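# Stack the small carton onto the large carton

## Task

Place the small carton on the top face of the large carton so that no part of it sticks out past that face's edges; it must stay there by itself without the robot holding it, and the tool must release it and back away at the end.

## Robot and tools

ROBOT. One FANUC CRX arm (six joints J1 to J6, base to tip) ends in a vacuum tool with four suction cups on two air channels. The tool has no fingers. The cup point (end_effector_position) is the middle of the four cup rims. In the cup point's own axes the cups face +z and sit at x = -35 and +35 mm; channel a's pair is at y = -70 mm and channel b's pair at y = +70 mm. The tool reaches 148 mm to each side along its y axis. Each cup rim is 36 mm wide.

FRAME. Every number is in the scene frame: origin on the table top right under the arm base, +z up, +y to the left when facing along +x. Positions are in metres. Orientations are quaternions ordered w, x, y, z. The reported cup point position may be slightly wrong, more so when the arm is stretched out.

ROW FORMAT. Both moving tools use the same 9-number row: x, y, z, qw, qx, qy, qz, suction_a, suction_b. The first seven are an absolute pose for the cup point in the scene frame, not an offset. suction_a and suction_b each run from -1 to 1: 1 asks for full vacuum (about 75 kPa below ambient), a fraction asks for that share, and 0.01 or less switches the channel off. Settings persist until changed. Repeat the desired quaternion in every row rather than copying a possibly drifted one from the last result.

execute_actions(actions): a list of actions run one after another. Each action is a table of 1 to 15 rows, one row per control step of 1/30 s; if shorter than 15, its final row is repeated to fill 15 steps. An empty list only returns state and images. A target more than 0.6 m from the cup point's current position along any of the cup point's axes gets that action refused; if the first action fails this, or any action is malformed, nothing at all runs.

move(target, speed, blocking): drives the cup point in a straight line toward one absolute pose given as a single 9-number row; the suction values are applied at the start. speed is the path's top speed in m/s, 0.002 to 0.5 (default 0.25); rotation is capped at twice that in rad/s. A path lasts 0.5 to 10 s and is cut off at 10 s. It ignores obstacles, and the real cup point can lag, stray or overshoot the speed, especially near full stretch. blocking=false returns after 0.5 s while motion continues; then only wait or stop are accepted until a result shows the move has ended. The result adds a "move:" line giving the ending (done, off_target, moving, held, fault), the limits that acted (paced = pose clipped; held = some steps blocked, after which motion may jump faster), and the remaining distance to target.

wait(seconds): 0 to 10 s, holding the last command; returns early if a running move finishes. stop(): brakes a running move, needing some room; suction keeps its setting. zoom_image(camera, region): camera is cam_high, cam_low or cam_wrist; region is [x0, y0, x1, y1] in pixels of that 504x504 image, top-left origin, at most 504 by 504. read_manual: licence texts only. finished_scene(scene): pass the current scene number to end it; irreversible, and the goal must already hold. Replying without a tool call also ends things.

MOTION LIMITS. Every control step the commanded pose is clipped to within 70 mm and 16 degrees of the measured pose, then joints follow by damped inverse kinematics, favouring position over orientation. Far targets take several actions. "Hand target" in the result is the clipped pose now being driven to. Step readings list cup point positions; HELD marks steps that were held back. "pose unreachable" means a clearance check altered or blocked the command.

GRIPPING. Switch a channel on and press both of its cups flat onto a smooth face so each rim seals fully; edges, gaps or holes under a cup leak. A channel with a cup on nothing steals the shared pump's flow and starves the other channel. suction_measured_a/b report achieved vacuum (stays near 0 without a seal; on a tight seal it ends up to 0.17 below command, 0.27 with both on). part_present_a/b turn 1 at 0.54 and back to 0 below 0.49. Cups shrink under vacuum, so a held part rides up to about 12 mm nearer the tool. To release, set the carton down so it rests on its support, switch both channels off, then lift at least 15 mm. A cup sealed to the table pins the tool; switch that channel off.

CAUTIONS. The arm is stiff: aiming even slightly below a firm contact can trigger a fault. A torque at a joint's load limit (142 N m for J1-J3, 35.6 N m for J4-J6) or any external force of 150 N causes a 10 s stop that skips the rest of the call. Approach contacts slowly and with targets just at the surface. Holding loads warms motors; MOTOR HOT warns, and OVER-TEMPERATURE FAULT brakes the arm. The loose carton may be nudged occasionally. Never push or drop anything off the table, and avoid slams, drops and slips. The robot holds its last command while you compose replies.

Each tool is called after "Emit:" as name(argument=value, ...), one argument or row to a line, values as JSON.

## Session

Emit:
execute_actions(
  actions=[],
)

Scene clock: 0.00 s.
end_effector_position=(+0.4942, -0.0072, +0.4159) suction_measured_a=0.00 part_present_a=0 suction_measured_b=0.00 part_present_b=0 end_effector_quat_wxyz=(+0.009, +0.712, +0.702, +0.005)
Joint positions: [ 0.261  0.128  0.19   0.002 -1.63  -1.832]
Joint velocities: [-0.001  0.    -0.001  0.    -0.     0.001]
Hand target: +0.494, -0.007, +0.416; +0.009, +0.712, +0.702, +0.005

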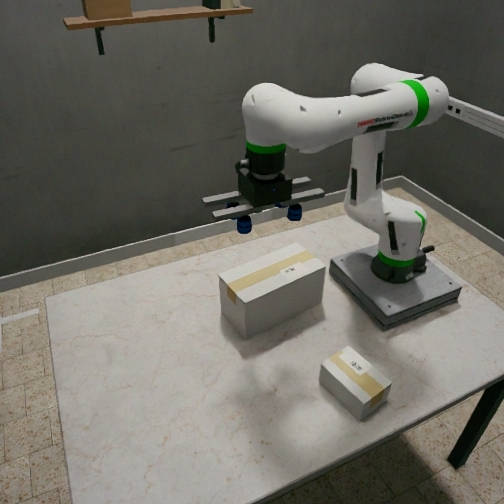

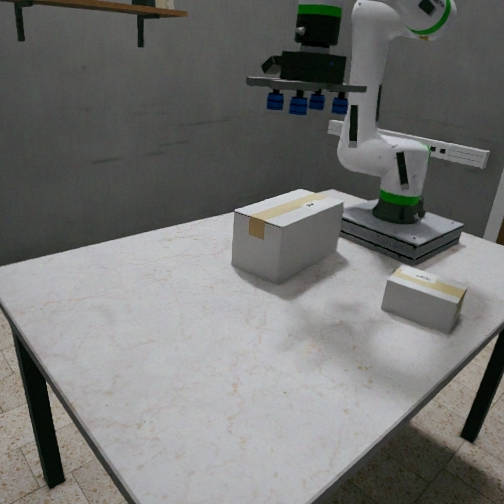

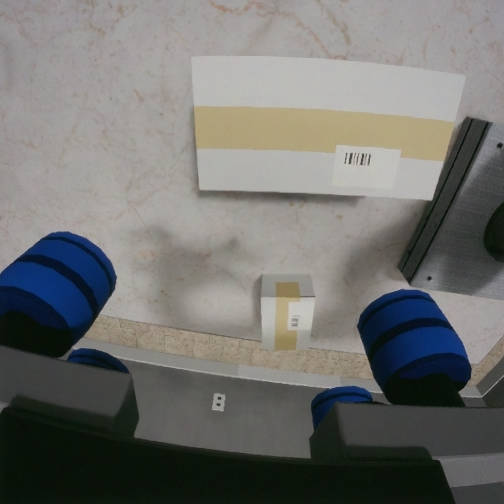

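Emit:
zoom_image(
  camera="cam_high",
  region=[300, 330, 410, 430],
)

Emit:
zoom_image(
  camera="cam_high",
  region=[210, 230, 340, 350],
)

Emit:
zoom_image(
  camera="cam_low",
  region=[370, 250, 480, 345],
)

Emit:
zoom_image(
  camera="cam_low",
  region=[220, 180, 355, 295],
)

Region (300, 330, 410, 430) of cam_high's 504x504 image, scaled by 4.582, with more detail than that image has; it fills the top 458 rows of this view, and the rest is white.

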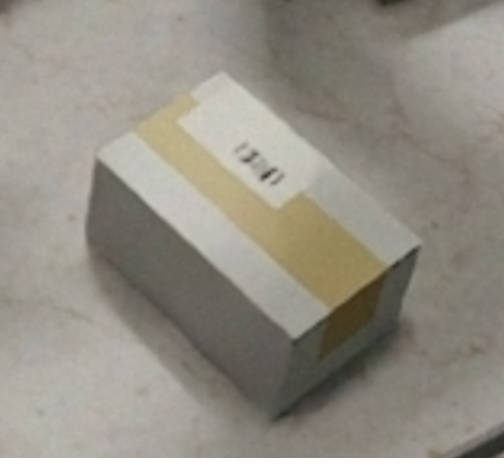

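Region (210, 230, 340, 350) of cam_high's 504x504 image, scaled by 3.877, with more detail than that image has; it fills the top 465 rows of this view, and the rest is white.

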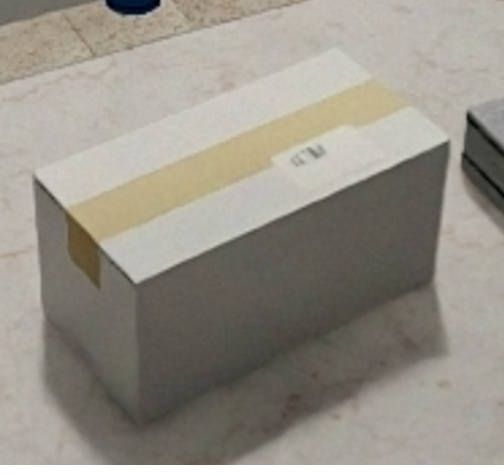

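Region (370, 250, 480, 345) of cam_low's 504x504 image, scaled by 4.582, with more detail than that image has; it fills the top 435 rows of this view, and the rest is white.

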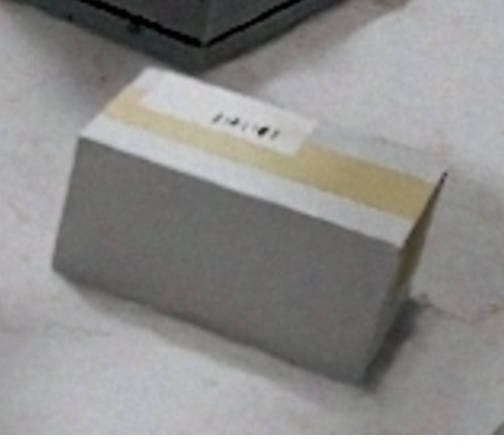

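Region (220, 180, 355, 295) of cam_low's 504x504 image, scaled by 3.733, with more detail than that image has; it fills the top 429 rows of this view, and the rest is white.

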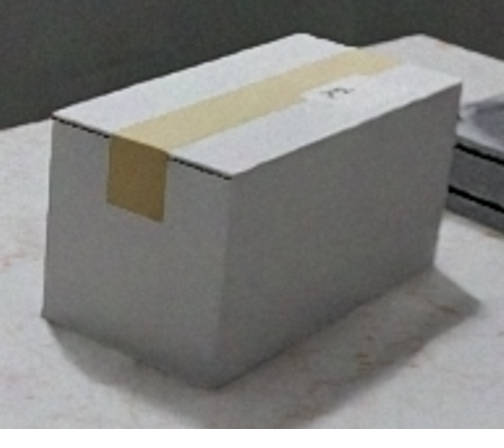

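Emit:
zoom_image(
  camera="cam_high",
  region=[200, 170, 330, 245],
)

Emit:
zoom_image(
  camera="cam_low",
  region=[240, 60, 375, 130],
)

Emit:
zoom_image(
  camera="cam_wrist",
  region=[240, 260, 340, 360],
)

Emit:
zoom_image(
  camera="cam_wrist",
  region=[180, 40, 480, 220],
)

Region (200, 170, 330, 245) of cam_high's 504x504 image, scaled by 3.877, with more detail than that image has; it fills the top 291 rows of this view, and the rest is white.

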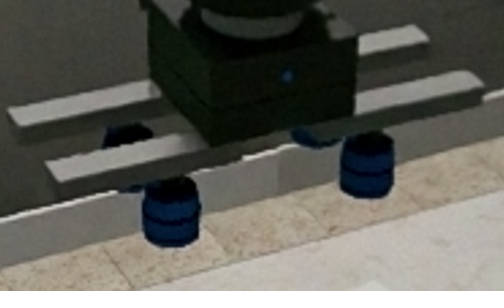

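Region (240, 60, 375, 130) of cam_low's 504x504 image, scaled by 3.733, with more detail than that image has; it fills the top 261 rows of this view, and the rest is white.

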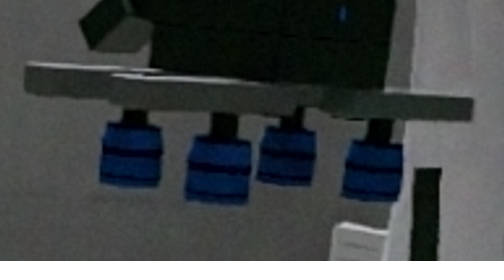

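Region (240, 260, 340, 360) of cam_wrist's 504x504 image, scaled by 5.040, with more detail than that image has.

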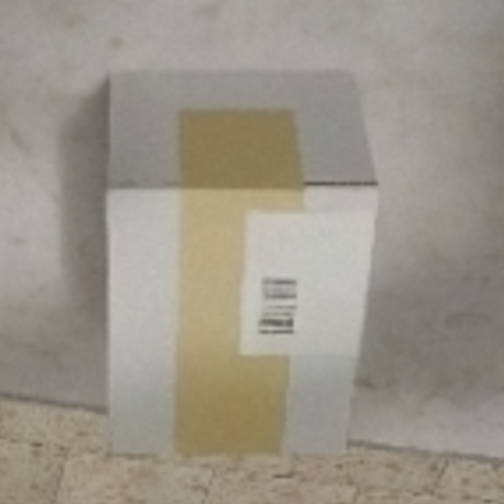

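Region (180, 40, 480, 220) of cam_wrist's 504x504 image, scaled by 1.680, with more detail than that image has; it fills the top 302 rows of this view, and the rest is white.

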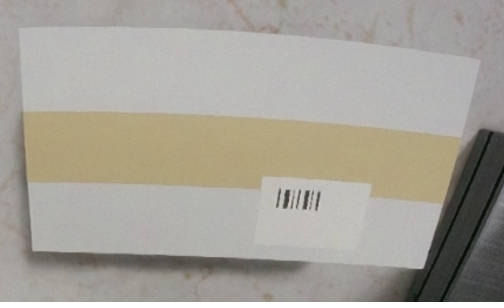

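Emit:
move(
  target=[0.445, 0.339, 0.15, 0, 0.6388, 0.7694, 0, 0, 0],
  speed=0.4,
)

Scene clock: 6.60 s.
end_effector_position=(+0.4464, +0.3396, +0.1503) suction_measured_a=0.00 part_present_a=0 suction_measured_b=0.00 part_present_b=0 end_effector_quat_wxyz=(-0.001, +0.638, +0.770, +0.001)
Joint positions: [ 0.888  0.426 -0.058 -0.02  -1.091 -2.249]
Joint velocities: [ 0.001  0.001  0.001 -0.     0.    -0.   ]
Hand target: +0.446, +0.340, +0.150; -0.001, +0.638, +0.770, +0.001
Off the commanded pose: 0.002 m, 0 deg.
move: done
camera_calibration (this result's frames):
cam_wrist: T_world_to_cam=[[-0.938852, -0.342871, -0.0315609, 0.528333], [-0.30069, 0.771776, 0.56031, -0.165816], [-0.167756, 0.535538, -0.827681, 0.150396], [0, 0, 0, 1]] pos_world=[0.471397, 0.228581, 0.234063]

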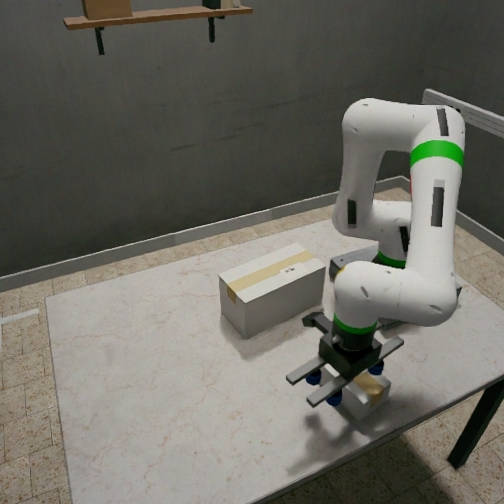

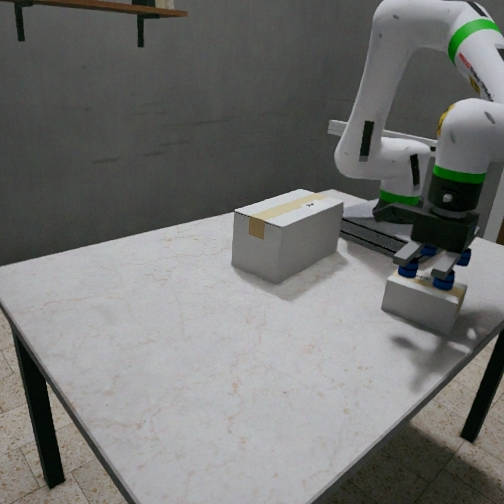

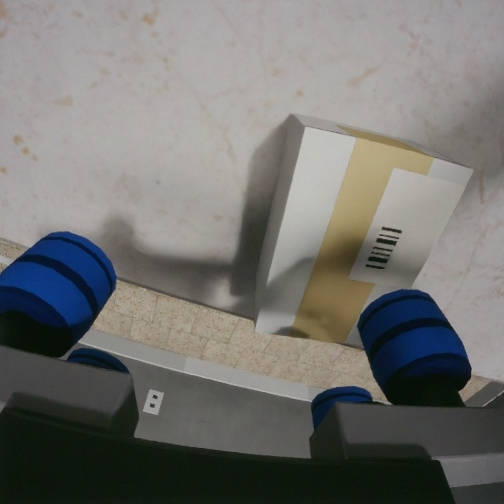

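Emit:
zoom_image(
  camera="cam_wrist",
  region=[240, 100, 490, 350],
)

Region (240, 100, 490, 350) of cam_wrist's 504x504 image, scaled by 2.016, with more detail than that image has.

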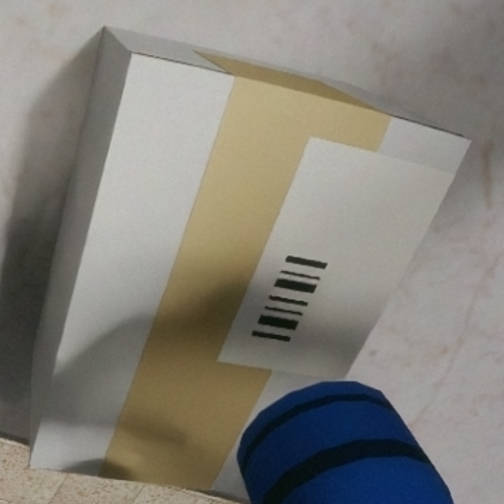

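Emit:
move(
  target=[0.4435, 0.3255, 0.072, 0, 0.6388, 0.7694, 0, 1, 0],
  speed=0.1,
)

Scene clock: 9.33 s.
end_effector_position=(+0.4436, +0.3257, +0.0720) suction_measured_a=0.56 part_present_a=1 suction_measured_b=0.00 part_present_b=0 end_effector_quat_wxyz=(-0.000, +0.639, +0.769, -0.000)
Joint positions: [ 0.878  0.508 -0.152 -0.02  -0.917 -2.237]
Joint velocities: [ 0.001  0.    -0.     0.     0.     0.   ]
Hand target: +0.444, +0.326, +0.072; -0.000, +0.639, +0.769, -0.000
Off the commanded pose: 0.000 m, 0 deg.
move: done
camera_calibration (this result's frames):
cam_wrist: T_world_to_cam=[[-0.93902, -0.342458, -0.0310356, 0.518349], [-0.300517, 0.773441, 0.558103, -0.11253], [-0.167123, 0.533397, -0.829191, 0.0931247], [0, 0, 0, 1]] pos_world=[0.468486, 0.214876, 0.156109]

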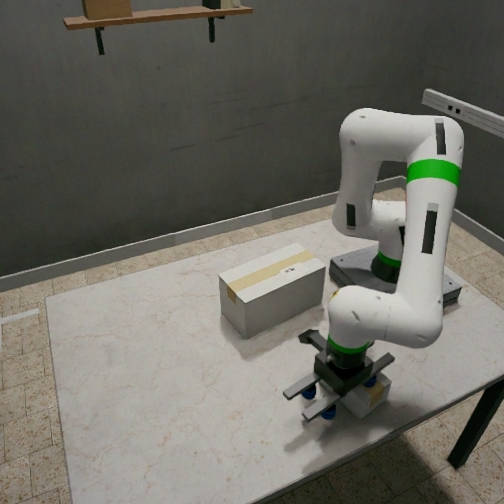

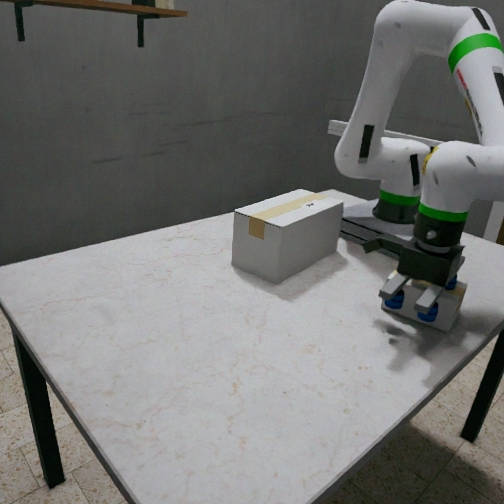

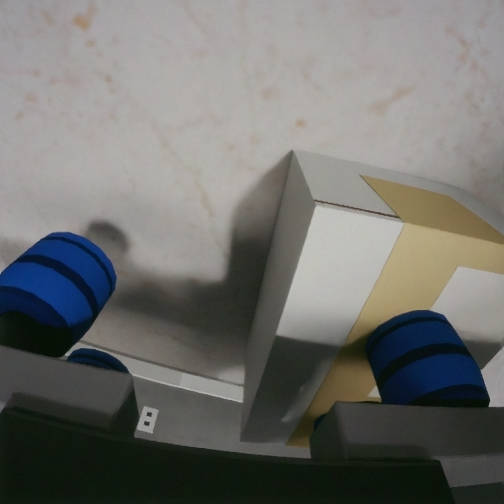

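Emit:
execute_actions(
  actions=[],
)

Scene clock: 9.40 s.
end_effector_position=(+0.4436, +0.3257, +0.0720) suction_measured_a=0.65 part_present_a=1 suction_measured_b=0.00 part_present_b=0 end_effector_quat_wxyz=(-0.000, +0.639, +0.769, -0.000)
Joint positions: [ 0.878  0.508 -0.152 -0.02  -0.917 -2.237]
Joint velocities: [ 0.001  0.002 -0.001  0.    -0.     0.   ]
Hand target: +0.444, +0.326, +0.072; -0.000, +0.639, +0.769, -0.000
Off the commanded pose: 0.000 m, 0 deg.
camera_calibration (this result's frames):
cam_wrist: T_world_to_cam=[[-0.939023, -0.342449, -0.0310687, 0.518358], [-0.300525, 0.773428, 0.558117, -0.112512], [-0.167097, 0.533421, -0.82918, 0.0930884], [0, 0, 0, 1]] pos_world=[0.468492, 0.214876, 0.156086]

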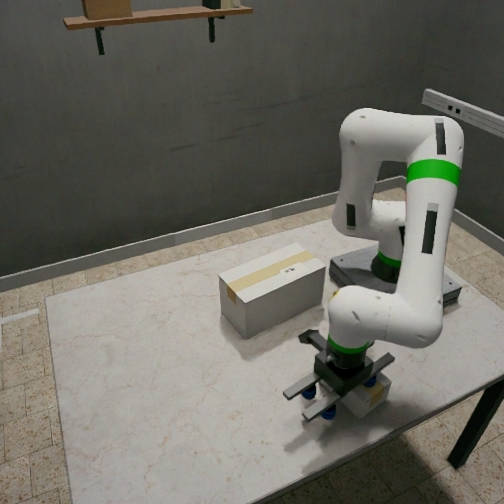

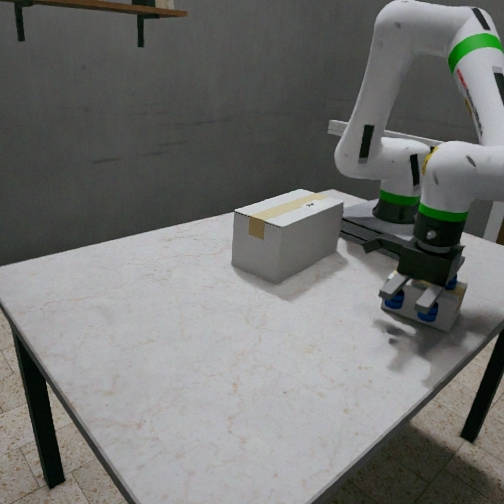

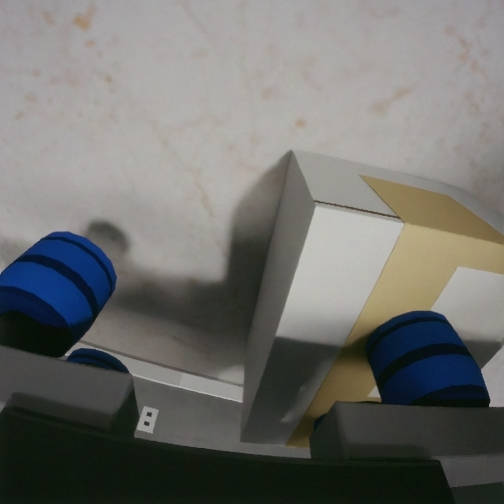

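Emit:
execute_actions(
  actions=[
    [[0.4435,0.3255,0.0720,0,0.6388,0.7694,0,1,0],[0.4435,0.3255,0.0722,0,0.6388,0.7694,0,1,0],[0.4435,0.3255,0.0728,0,0.6388,0.7694,0,1,0],[0.4435,0.3255,0.0737,0,0.6388,0.7694,0,1,0],[0.4435,0.3255,0.0753,0,0.6388,0.7694,0,1,0],[0.4435,0.3255,0.0774,0,0.6388,0.7694,0,1,0],[0.4435,0.3255,0.0802,0,0.6388,0.7694,0,1,0],[0.4435,0.3255,0.0838,0,0.6388,0.7694,0,1,0],[0.4435,0.3255,0.0880,0,0.6388,0.7694,0,1,0],[0.4435,0.3255,0.0930,0,0.6388,0.7694,0,1,0],[0.4435,0.3254,0.0986,0,0.6389,0.7693,0,1,0],[0.4435,0.3251,0.1049,0,0.6393,0.7690,0,1,0],[0.4435,0.3245,0.1119,0,0.6400,0.7684,0,1,0],[0.4434,0.3237,0.1194,0,0.6412,0.7674,0,1,0],[0.4434,0.3224,0.1273,0,0.6428,0.7660,0,1,0]],
    [[0.4433,0.3207,0.1357,0,0.6451,0.7641,0,1,0],[0.4433,0.3185,0.1444,0,0.6479,0.7618,0,1,0],[0.4432,0.3157,0.1534,0,0.6514,0.7587,0,1,0],[0.4431,0.3124,0.1624,0,0.6557,0.7551,0,1,0],[0.4430,0.3086,0.1716,0,0.6607,0.7507,0,1,0],[0.4428,0.3041,0.1806,0,0.6663,0.7457,0,1,0],[0.4427,0.2989,0.1896,0,0.6728,0.7399,0,1,0],[0.4425,0.2932,0.1983,0,0.6800,0.7333,0,1,0],[0.4423,0.2868,0.2067,0,0.6878,0.7259,0,1,0],[0.4421,0.2798,0.2146,0,0.6964,0.7176,0,1,0],[0.4418,0.2722,0.2221,0,0.7056,0.7086,0,1,0],[0.4416,0.2639,0.2291,0,0.7154,0.6987,0,1,0],[0.4413,0.2551,0.2354,0,0.7259,0.6878,0,1,0],[0.4410,0.2457,0.2410,0,0.7367,0.6762,0,1,0],[0.4407,0.2358,0.2460,0,0.7480,0.6637,0,1,0]],
    [[0.4404,0.2253,0.2502,0,0.7597,0.6502,0,1,0],[0.4400,0.2143,0.2538,0,0.7716,0.6361,0,1,0],[0.4396,0.2029,0.2566,0,0.7838,0.6210,0,1,0],[0.4393,0.1911,0.2587,0,0.7961,0.6052,0,1,0],[0.4389,0.1789,0.2603,0,0.8085,0.5885,0,1,0],[0.4385,0.1664,0.2612,0,0.8208,0.5713,0,1,0],[0.4381,0.1535,0.2618,0,0.8330,0.5532,0,1,0],[0.4377,0.1405,0.2620,0,0.8451,0.5346,0,1,0],[0.4373,0.1272,0.262,0,0.8569,0.5155,0,1,0],[0.4369,0.1138,0.262,0,0.8684,0.4959,0,1,0],[0.4364,0.1003,0.262,0,0.8795,0.4759,0,1,0],[0.4360,0.0868,0.262,0,0.8902,0.4555,0,1,0],[0.4356,0.0732,0.262,0,0.9005,0.4349,0,1,0],[0.4351,0.0597,0.262,0,0.9102,0.4142,0,1,0],[0.4347,0.0463,0.262,0,0.9193,0.3935,0,1,0]],
    [[0.4343,0.0330,0.262,0,0.9280,0.3727,0,1,0],[0.4339,0.0200,0.262,0,0.9360,0.3520,0,1,0],[0.4335,0.0071,0.262,0,0.9435,0.3315,0,1,0],[0.4331,-0.0054,0.262,0,0.9502,0.3115,0,1,0],[0.4327,-0.0176,0.262,0,0.9565,0.2917,0,1,0],[0.4324,-0.0294,0.262,0,0.9622,0.2724,0,1,0],[0.4320,-0.0408,0.262,0,0.9673,0.2538,0,1,0],[0.4316,-0.0518,0.262,0,0.9718,0.2358,0,1,0],[0.4313,-0.0623,0.262,0,0.9758,0.2185,0,1,0],[0.4310,-0.0722,0.262,0,0.9794,0.2019,0,1,0],[0.4307,-0.0816,0.262,0,0.9825,0.1864,0,1,0],[0.4304,-0.0904,0.262,0,0.9852,0.1716,0,1,0],[0.4302,-0.0987,0.262,0,0.9875,0.1578,0,1,0],[0.4299,-0.1063,0.262,0,0.9894,0.1450,0,1,0],[0.4297,-0.1133,0.262,0,0.9911,0.1333,0,1,0]],
    [[0.4295,-0.1197,0.262,0,0.9925,0.1226,0,1,0],[0.4293,-0.1254,0.262,0,0.9936,0.1129,0,1,0],[0.4292,-0.1306,0.262,0,0.9946,0.1042,0,1,0],[0.4290,-0.1351,0.262,0,0.9953,0.0967,0,1,0],[0.4289,-0.1389,0.262,0,0.9959,0.0901,0,1,0],[0.4288,-0.1422,0.262,0,0.9964,0.0845,0,1,0],[0.4287,-0.1450,0.262,0,0.9968,0.0799,0,1,0],[0.4287,-0.1472,0.262,0,0.9971,0.0762,0,1,0],[0.4286,-0.1489,0.262,0,0.9973,0.0732,0,1,0],[0.4286,-0.1502,0.262,0,0.9975,0.0711,0,1,0],[0.4285,-0.1510,0.262,0,0.9976,0.0696,0,1,0],[0.4285,-0.1516,0.262,0,0.9976,0.0687,0,1,0],[0.4285,-0.1519,0.262,0,0.9977,0.0682,0,1,0],[0.4285,-0.152,0.262,0,0.9977,0.0680,0,1,0],[0.4285,-0.152,0.262,0,0.9977,0.0680,0,1,0]],
  ],
)

Scene clock: 15.17 s.
end_effector_position=(+0.4283, -0.1516, +0.2621) suction_measured_a=0.81 part_present_a=1 suction_measured_b=0.00 part_present_b=0 end_effector_quat_wxyz=(+0.000, +0.998, +0.069, -0.000)
Joint positions: [-0.039  0.081 -0.221 -0.004 -1.285 -2.949]
Joint velocities: [-0.019  0.008  0.009 -0.001 -0.001 -0.008]
Hand target: +0.428, -0.152, +0.262; +0.000, +0.998, +0.068, -0.000
Off the commanded pose: 0.000 m, 0 deg.
Step readings (end_effector_position; steps 1 to 15: 1st action; 16 to 30: 2nd action; 31 to 45: 3rd action; 46 to 60: 4th action; 61 to 75: 5th action):
0: (+0.4436, +0.3257, +0.0720)
1: (+0.4436, +0.3257, +0.0720)
2: (+0.4436, +0.3257, +0.0721)
4: (+0.4436, +0.3258, +0.0726)
8: (+0.4434, +0.3255, +0.0777)
15: (+0.4436, +0.3246, +0.1081)
16: (+0.4436, +0.3238, +0.1146)
17: (+0.4436, +0.3228, +0.1216)
19: (+0.4436, +0.3197, +0.1366)
23: (+0.4433, +0.3080, +0.1695)
30: (+0.4424, +0.2662, +0.2246)
31: (+0.4419, +0.2576, +0.2307)
32: (+0.4414, +0.2483, +0.2362)
34: (+0.4405, +0.2283, +0.2456)
38: (+0.4384, +0.1851, +0.2562)
45: (+0.4336, +0.1017, +0.2600)
46: (+0.4330, +0.0892, +0.2601)
47: (+0.4323, +0.0767, +0.2603)
49: (+0.4312, +0.0517, +0.2607)
53: (+0.4288, +0.0024, +0.2613)
60: (+0.4248, -0.0762, +0.2621)
61: (+0.4248, -0.0860, +0.2622)
62: (+0.4253, -0.0952, +0.2623)
64: (+0.4264, -0.1119, +0.2624)
68: (+0.4279, -0.1373, +0.2623)
75: end_effector_position above
camera_calibration (this result's frames):
cam_wrist: T_world_to_cam=[[-0.297212, 0.954282, -0.031785, 0.268384], [0.787017, 0.263694, 0.557737, -0.397], [0.54062, 0.140751, -0.829409, 0.140169], [0, 0, 0, 1]] pos_world=[0.316435, -0.171157, 0.34621]

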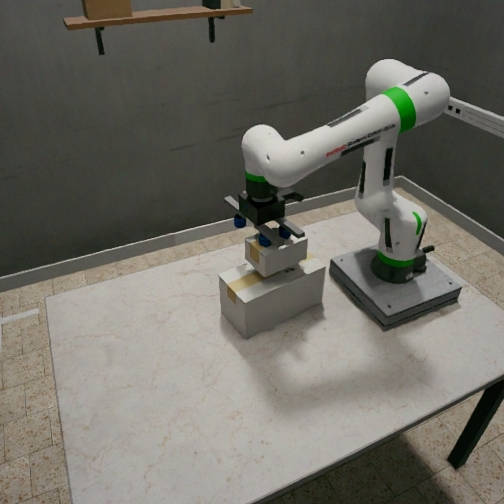

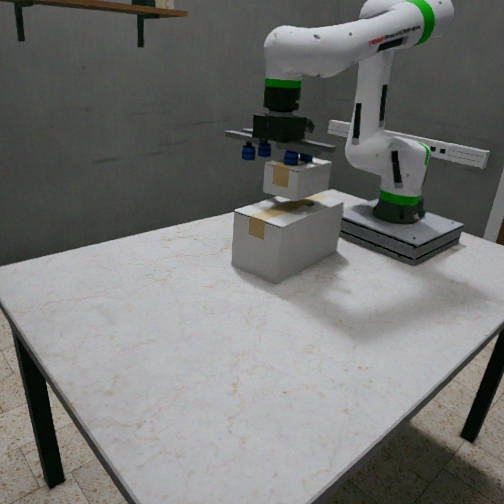

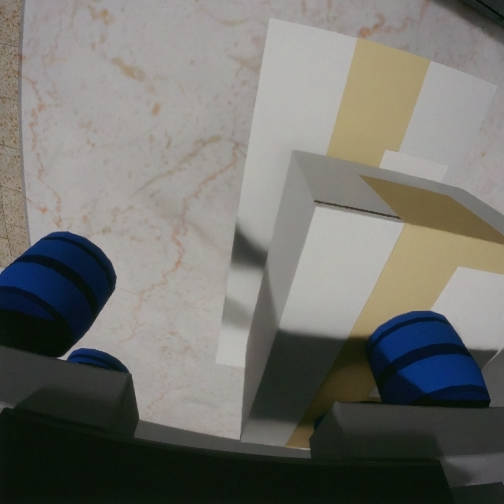

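Emit:
execute_actions(
  actions=[],
)

Emit:
zoom_image(
  camera="cam_wrist",
  region=[250, 0, 504, 254],
)

Emit:
zoom_image(
  camera="cam_wrist",
  region=[190, 290, 310, 410],
)

Emit:
zoom_image(
  camera="cam_low",
  region=[220, 130, 360, 290],
)

Scene clock: 15.33 s.
end_effector_position=(+0.4283, -0.1520, +0.2621) suction_measured_a=0.81 part_present_a=1 suction_measured_b=0.00 part_present_b=0 end_effector_quat_wxyz=(+0.000, +0.998, +0.068, -0.000)
Joint positions: [-0.04   0.081 -0.221 -0.004 -1.285 -2.949]
Joint velocities: [-0.001  0.001  0.    -0.001 -0.003 -0.   ]
Hand target: +0.428, -0.152, +0.262; +0.000, +0.998, +0.068, -0.000
Off the commanded pose: 0.000 m, 0 deg.
camera_calibration (this result's frames):
cam_wrist: T_world_to_cam=[[-0.296001, 0.954662, -0.0316964, 0.268254], [0.787414, 0.26266, 0.557663, -0.397199], [0.540705, 0.140111, -0.829462, 0.140098], [0, 0, 0, 1]] pos_world=[0.316412, -0.171393, 0.346212]

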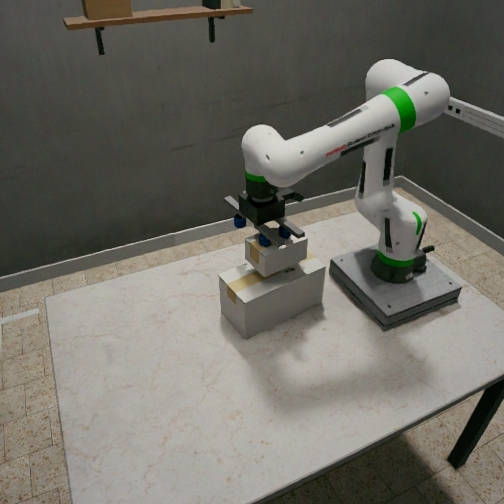

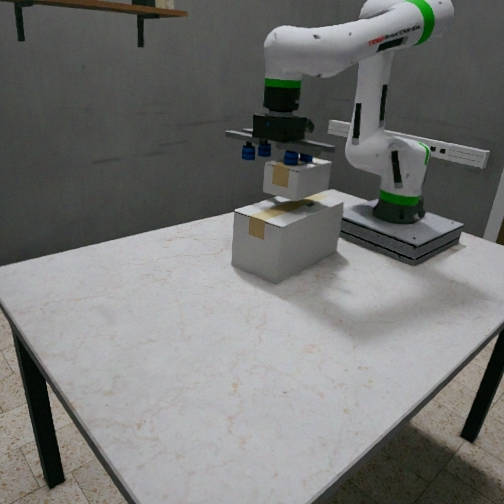

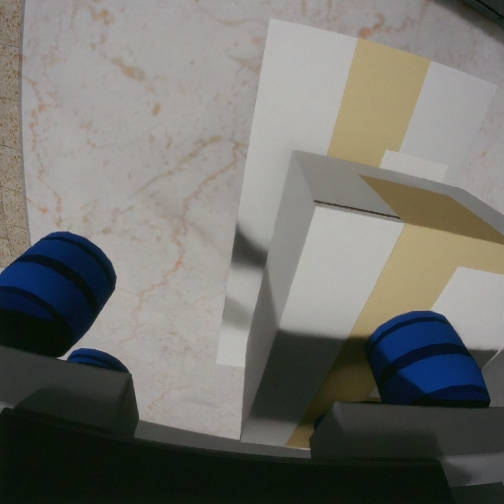

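Region (250, 0, 504, 254) of cam_wrist's 504x504 image, scaled by 1.984, with more detail than that image has.

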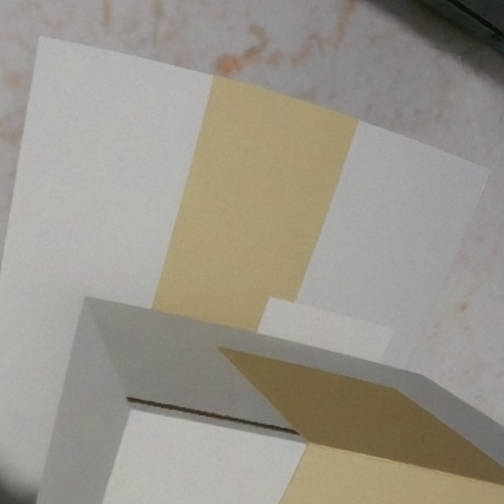

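Region (190, 290, 310, 410) of cam_wrist's 504x504 image, scaled by 4.200, with more detail than that image has.

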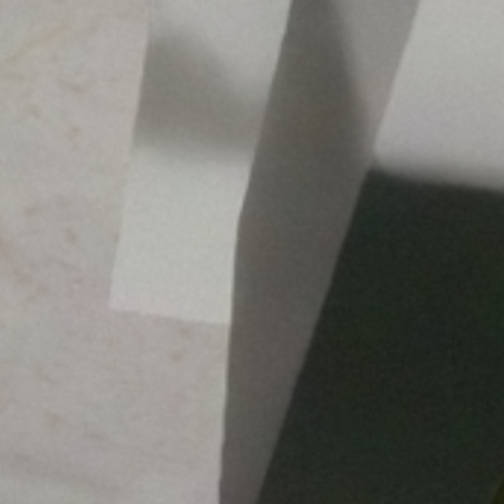

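Region (220, 130, 360, 290) of cam_low's 504x504 image, scaled by 3.150, with more detail than that image has; it fills the left 441 columns of this view, and the rest is white.

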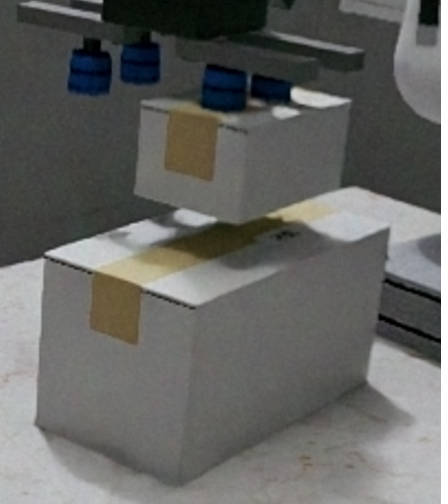

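Emit:
move(
  target=[0.432, -0.1513, 0.227, 0, 0.9977, 0.068, 0, 1, 0],
  speed=0.08,
)

Emit:
zoom_image(
  camera="cam_low",
  region=[230, 150, 350, 250],
)

Emit:
zoom_image(
  camera="cam_high",
  region=[210, 210, 340, 320],
)

Emit:
zoom_image(
  camera="cam_wrist",
  region=[250, 0, 504, 254],
)

Scene clock: 17.40 s.
end_effector_position=(+0.4321, -0.1513, +0.2270) suction_measured_a=0.81 part_present_a=1 suction_measured_b=0.00 part_present_b=0 end_effector_quat_wxyz=(-0.000, +0.998, +0.068, +0.000)
Joint positions: [-0.038  0.118 -0.267 -0.005 -1.202 -2.95 ]
Joint velocities: [-0.001  0.001 -0.001 -0.    -0.002  0.001]
Hand target: +0.432, -0.151, +0.227; -0.000, +0.998, +0.068, +0.000
Off the commanded pose: 0.000 m, 0 deg.
move: done
camera_calibration (this result's frames):
cam_wrist: T_world_to_cam=[[-0.296048, 0.954669, -0.0310324, 0.267466], [0.787239, 0.262269, 0.558095, -0.380943], [0.540935, 0.140793, -0.829196, 0.108829], [0, 0, 0, 1]] pos_world=[0.320206, -0.170755, 0.311143]

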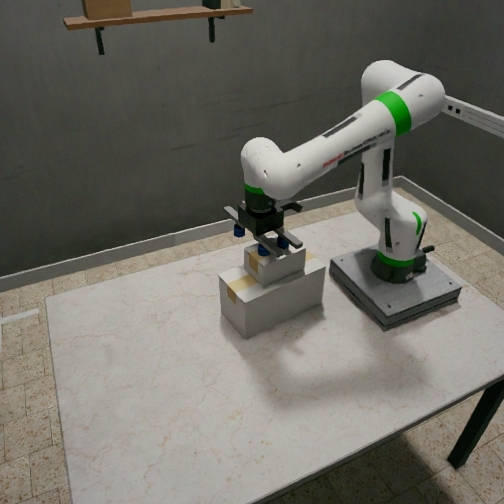

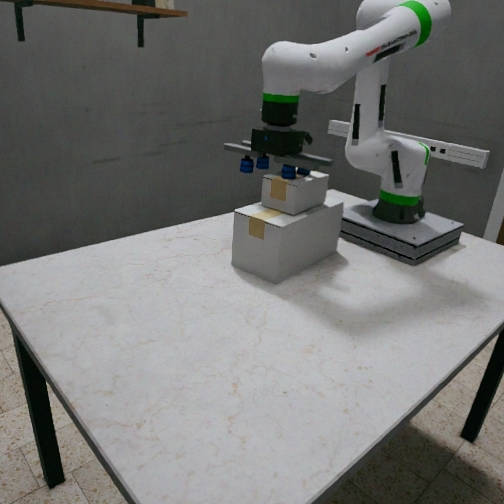

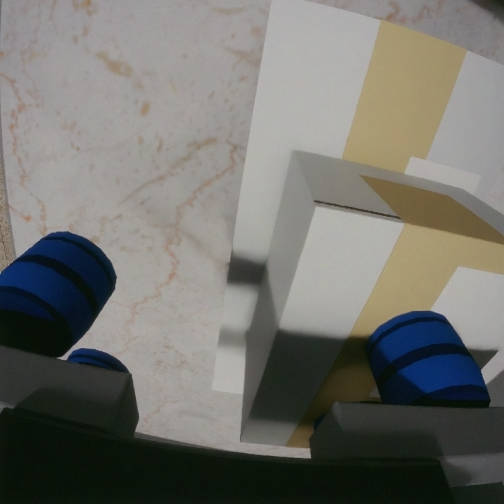

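Region (230, 150, 350, 250) of cam_low's 504x504 image, scaled by 4.200, with more detail than that image has.

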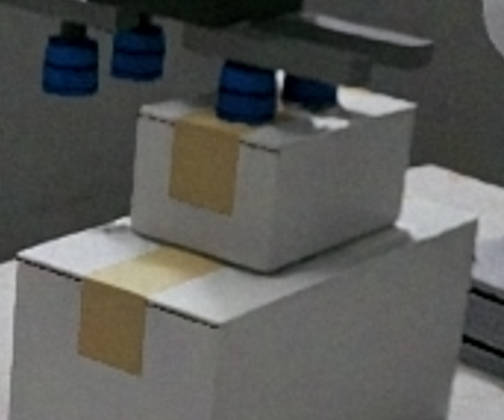

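Region (210, 210, 340, 320) of cam_high's 504x504 image, scaled by 3.877, with more detail than that image has; it fills the top 426 rows of this view, and the rest is white.

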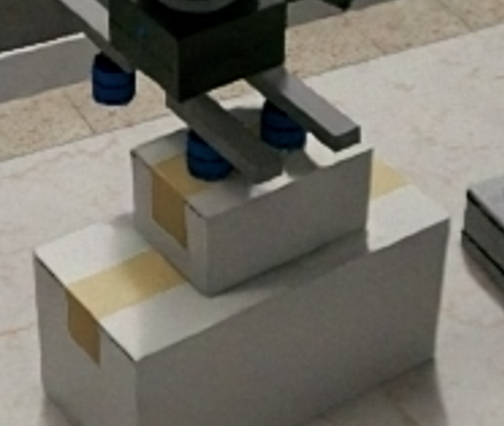

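Region (250, 0, 504, 254) of cam_wrist's 504x504 image, scaled by 1.984, with more detail than that image has.

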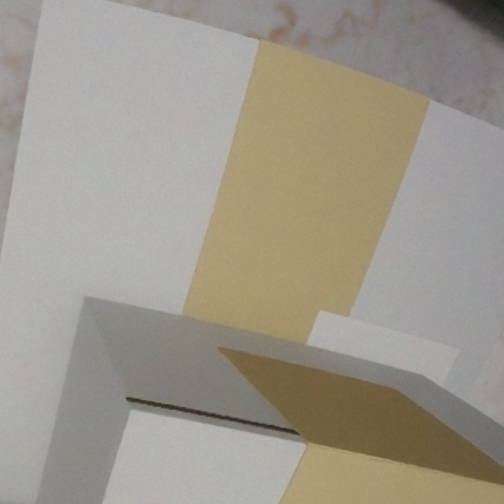

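Emit:
zoom_image(
  camera="cam_low",
  region=[255, 190, 335, 230],
)

Region (255, 190, 335, 230) of cam_low's 504x504 image, scaled by 6.300, with more detail than that image has.

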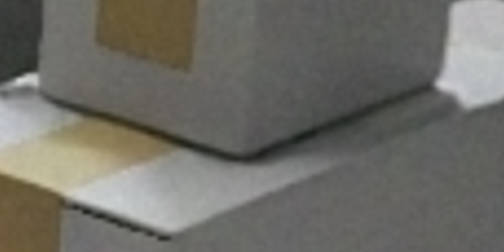

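Emit:
execute_actions(
  actions=[
    [[0.432,-0.1513,0.2268,0,0.9977,0.068,0,1,0],[0.432,-0.1513,0.2264,0,0.9977,0.068,0,1,0],[0.432,-0.1513,0.2258,0,0.9977,0.068,0,1,0],[0.432,-0.1513,0.2252,0,0.9977,0.068,0,1,0],[0.432,-0.1513,0.2246,0,0.9977,0.068,0,1,0],[0.432,-0.1513,0.2240,0,0.9977,0.068,0,1,0],[0.432,-0.1513,0.2235,0,0.9977,0.068,0,1,0],[0.432,-0.1513,0.2232,0,0.9977,0.068,0,1,0],[0.432,-0.1513,0.2230,0,0.9977,0.068,0,1,0],[0.432,-0.1513,0.2230,0,0.9977,0.068,0,1,0],[0.432,-0.1513,0.2230,0,0.9977,0.068,0,1,0],[0.432,-0.1513,0.2230,0,0.9977,0.068,0,1,0],[0.432,-0.1513,0.2230,0,0.9977,0.068,0,1,0],[0.432,-0.1513,0.2230,0,0.9977,0.068,0,0,0],[0.432,-0.1513,0.2230,0,0.9977,0.068,0,0,0]],
  ],
)

Emit:
zoom_image(
  camera="cam_low",
  region=[230, 150, 350, 250],
)

Scene clock: 18.93 s.
end_effector_position=(+0.4321, -0.1513, +0.2232) suction_measured_a=0.00 part_present_a=0 suction_measured_b=0.00 part_present_b=0 end_effector_quat_wxyz=(+0.000, +0.998, +0.068, +0.000)
Joint positions: [-0.038  0.121 -0.273 -0.005 -1.193 -2.95 ]
Joint velocities: [ 0.002  0.    -0.     0.    -0.     0.   ]
Hand target: +0.432, -0.151, +0.223; -0.000, +0.998, +0.068, +0.000
Off the commanded pose: 0.000 m, 0 deg.
Step readings (end_effector_position):
0: (+0.4321, -0.1513, +0.2270)
1: (+0.4321, -0.1513, +0.2270)
2: (+0.4320, -0.1513, +0.2269)
4: (+0.4320, -0.1513, +0.2262)
8: (+0.4320, -0.1513, +0.2240)
15: end_effector_position above
camera_calibration (this result's frames):
cam_wrist: T_world_to_cam=[[-0.296055, 0.954656, -0.0313664, 0.267471], [0.787159, 0.26245, 0.558122, -0.378687], [0.541047, 0.140545, -0.829166, 0.105546], [0, 0, 0, 1]] pos_world=[0.320168, -0.17079, 0.307258]

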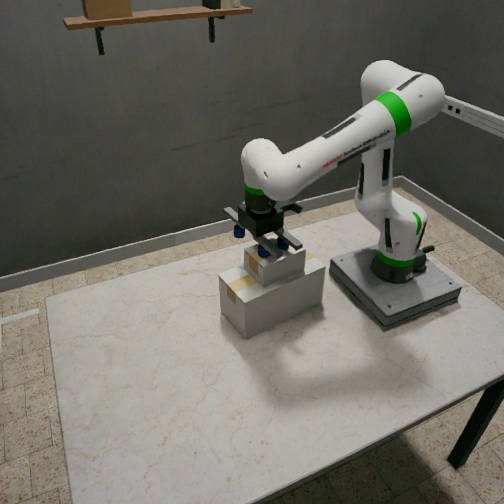

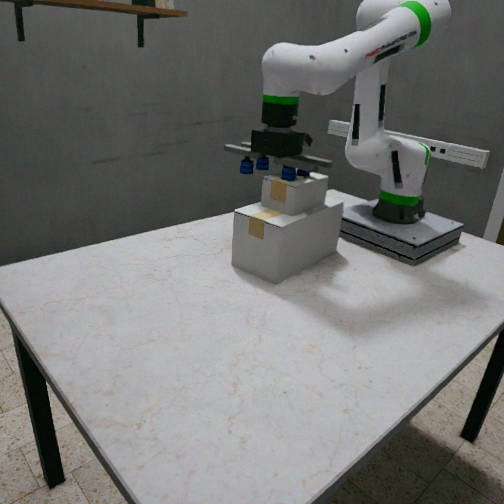

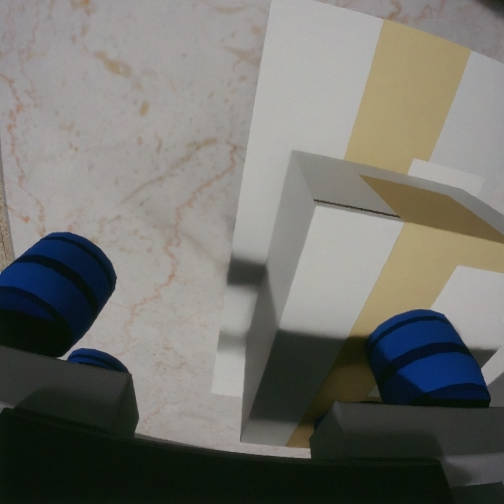

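Region (230, 150, 350, 250) of cam_low's 504x504 image, scaled by 4.200, with more detail than that image has.

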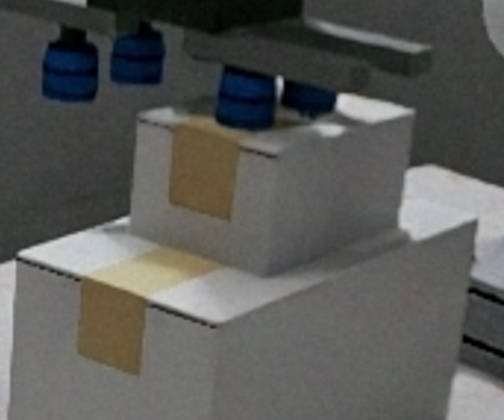

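Resting and released. Move clear.

Emit:
move(
  target=[0.432, -0.1513, 0.35, 0, 0.9977, 0.068, 0, 0, 0],
  speed=0.3,
)

Scene clock: 19.97 s.
end_effector_position=(+0.4317, -0.1513, +0.3499) suction_measured_a=0.00 part_present_a=0 suction_measured_b=0.00 part_present_b=0 end_effector_quat_wxyz=(+0.000, +0.998, +0.068, -0.000)
Joint positions: [-0.04   0.05  -0.046 -0.004 -1.492 -2.952]
Joint velocities: [-0.001  0.001  0.002 -0.001 -0.001  0.003]
Hand target: +0.432, -0.151, +0.350; +0.000, +0.998, +0.068, -0.000
Off the commanded pose: 0.000 m, 0 deg.
move: done
camera_calibration (this result's frames):
cam_wrist: T_world_to_cam=[[-0.295071, 0.954962, -0.0313176, 0.270948], [0.787555, 0.261642, 0.557943, -0.449379], [0.541008, 0.139969, -0.829288, 0.210812], [0, 0, 0, 1]] pos_world=[0.319809, -0.170675, 0.434037]

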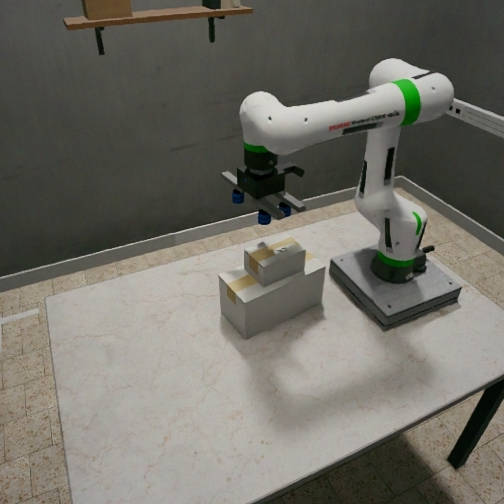

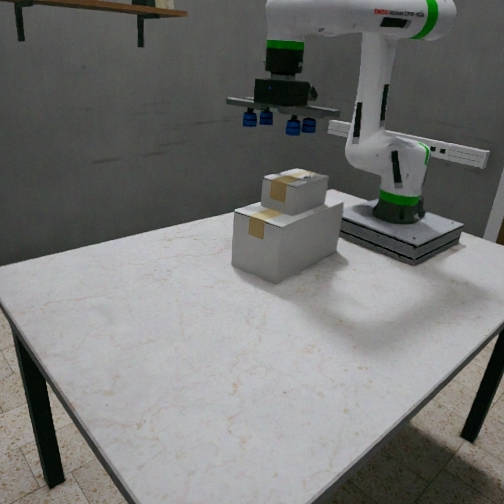

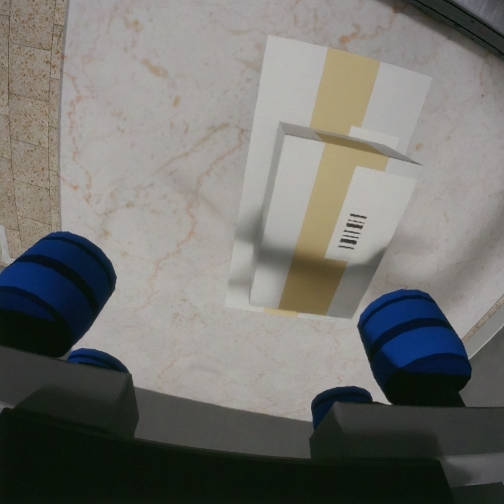

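Emit:
finished_scene(
  scene=1,
)

The scene is finished: the task was done.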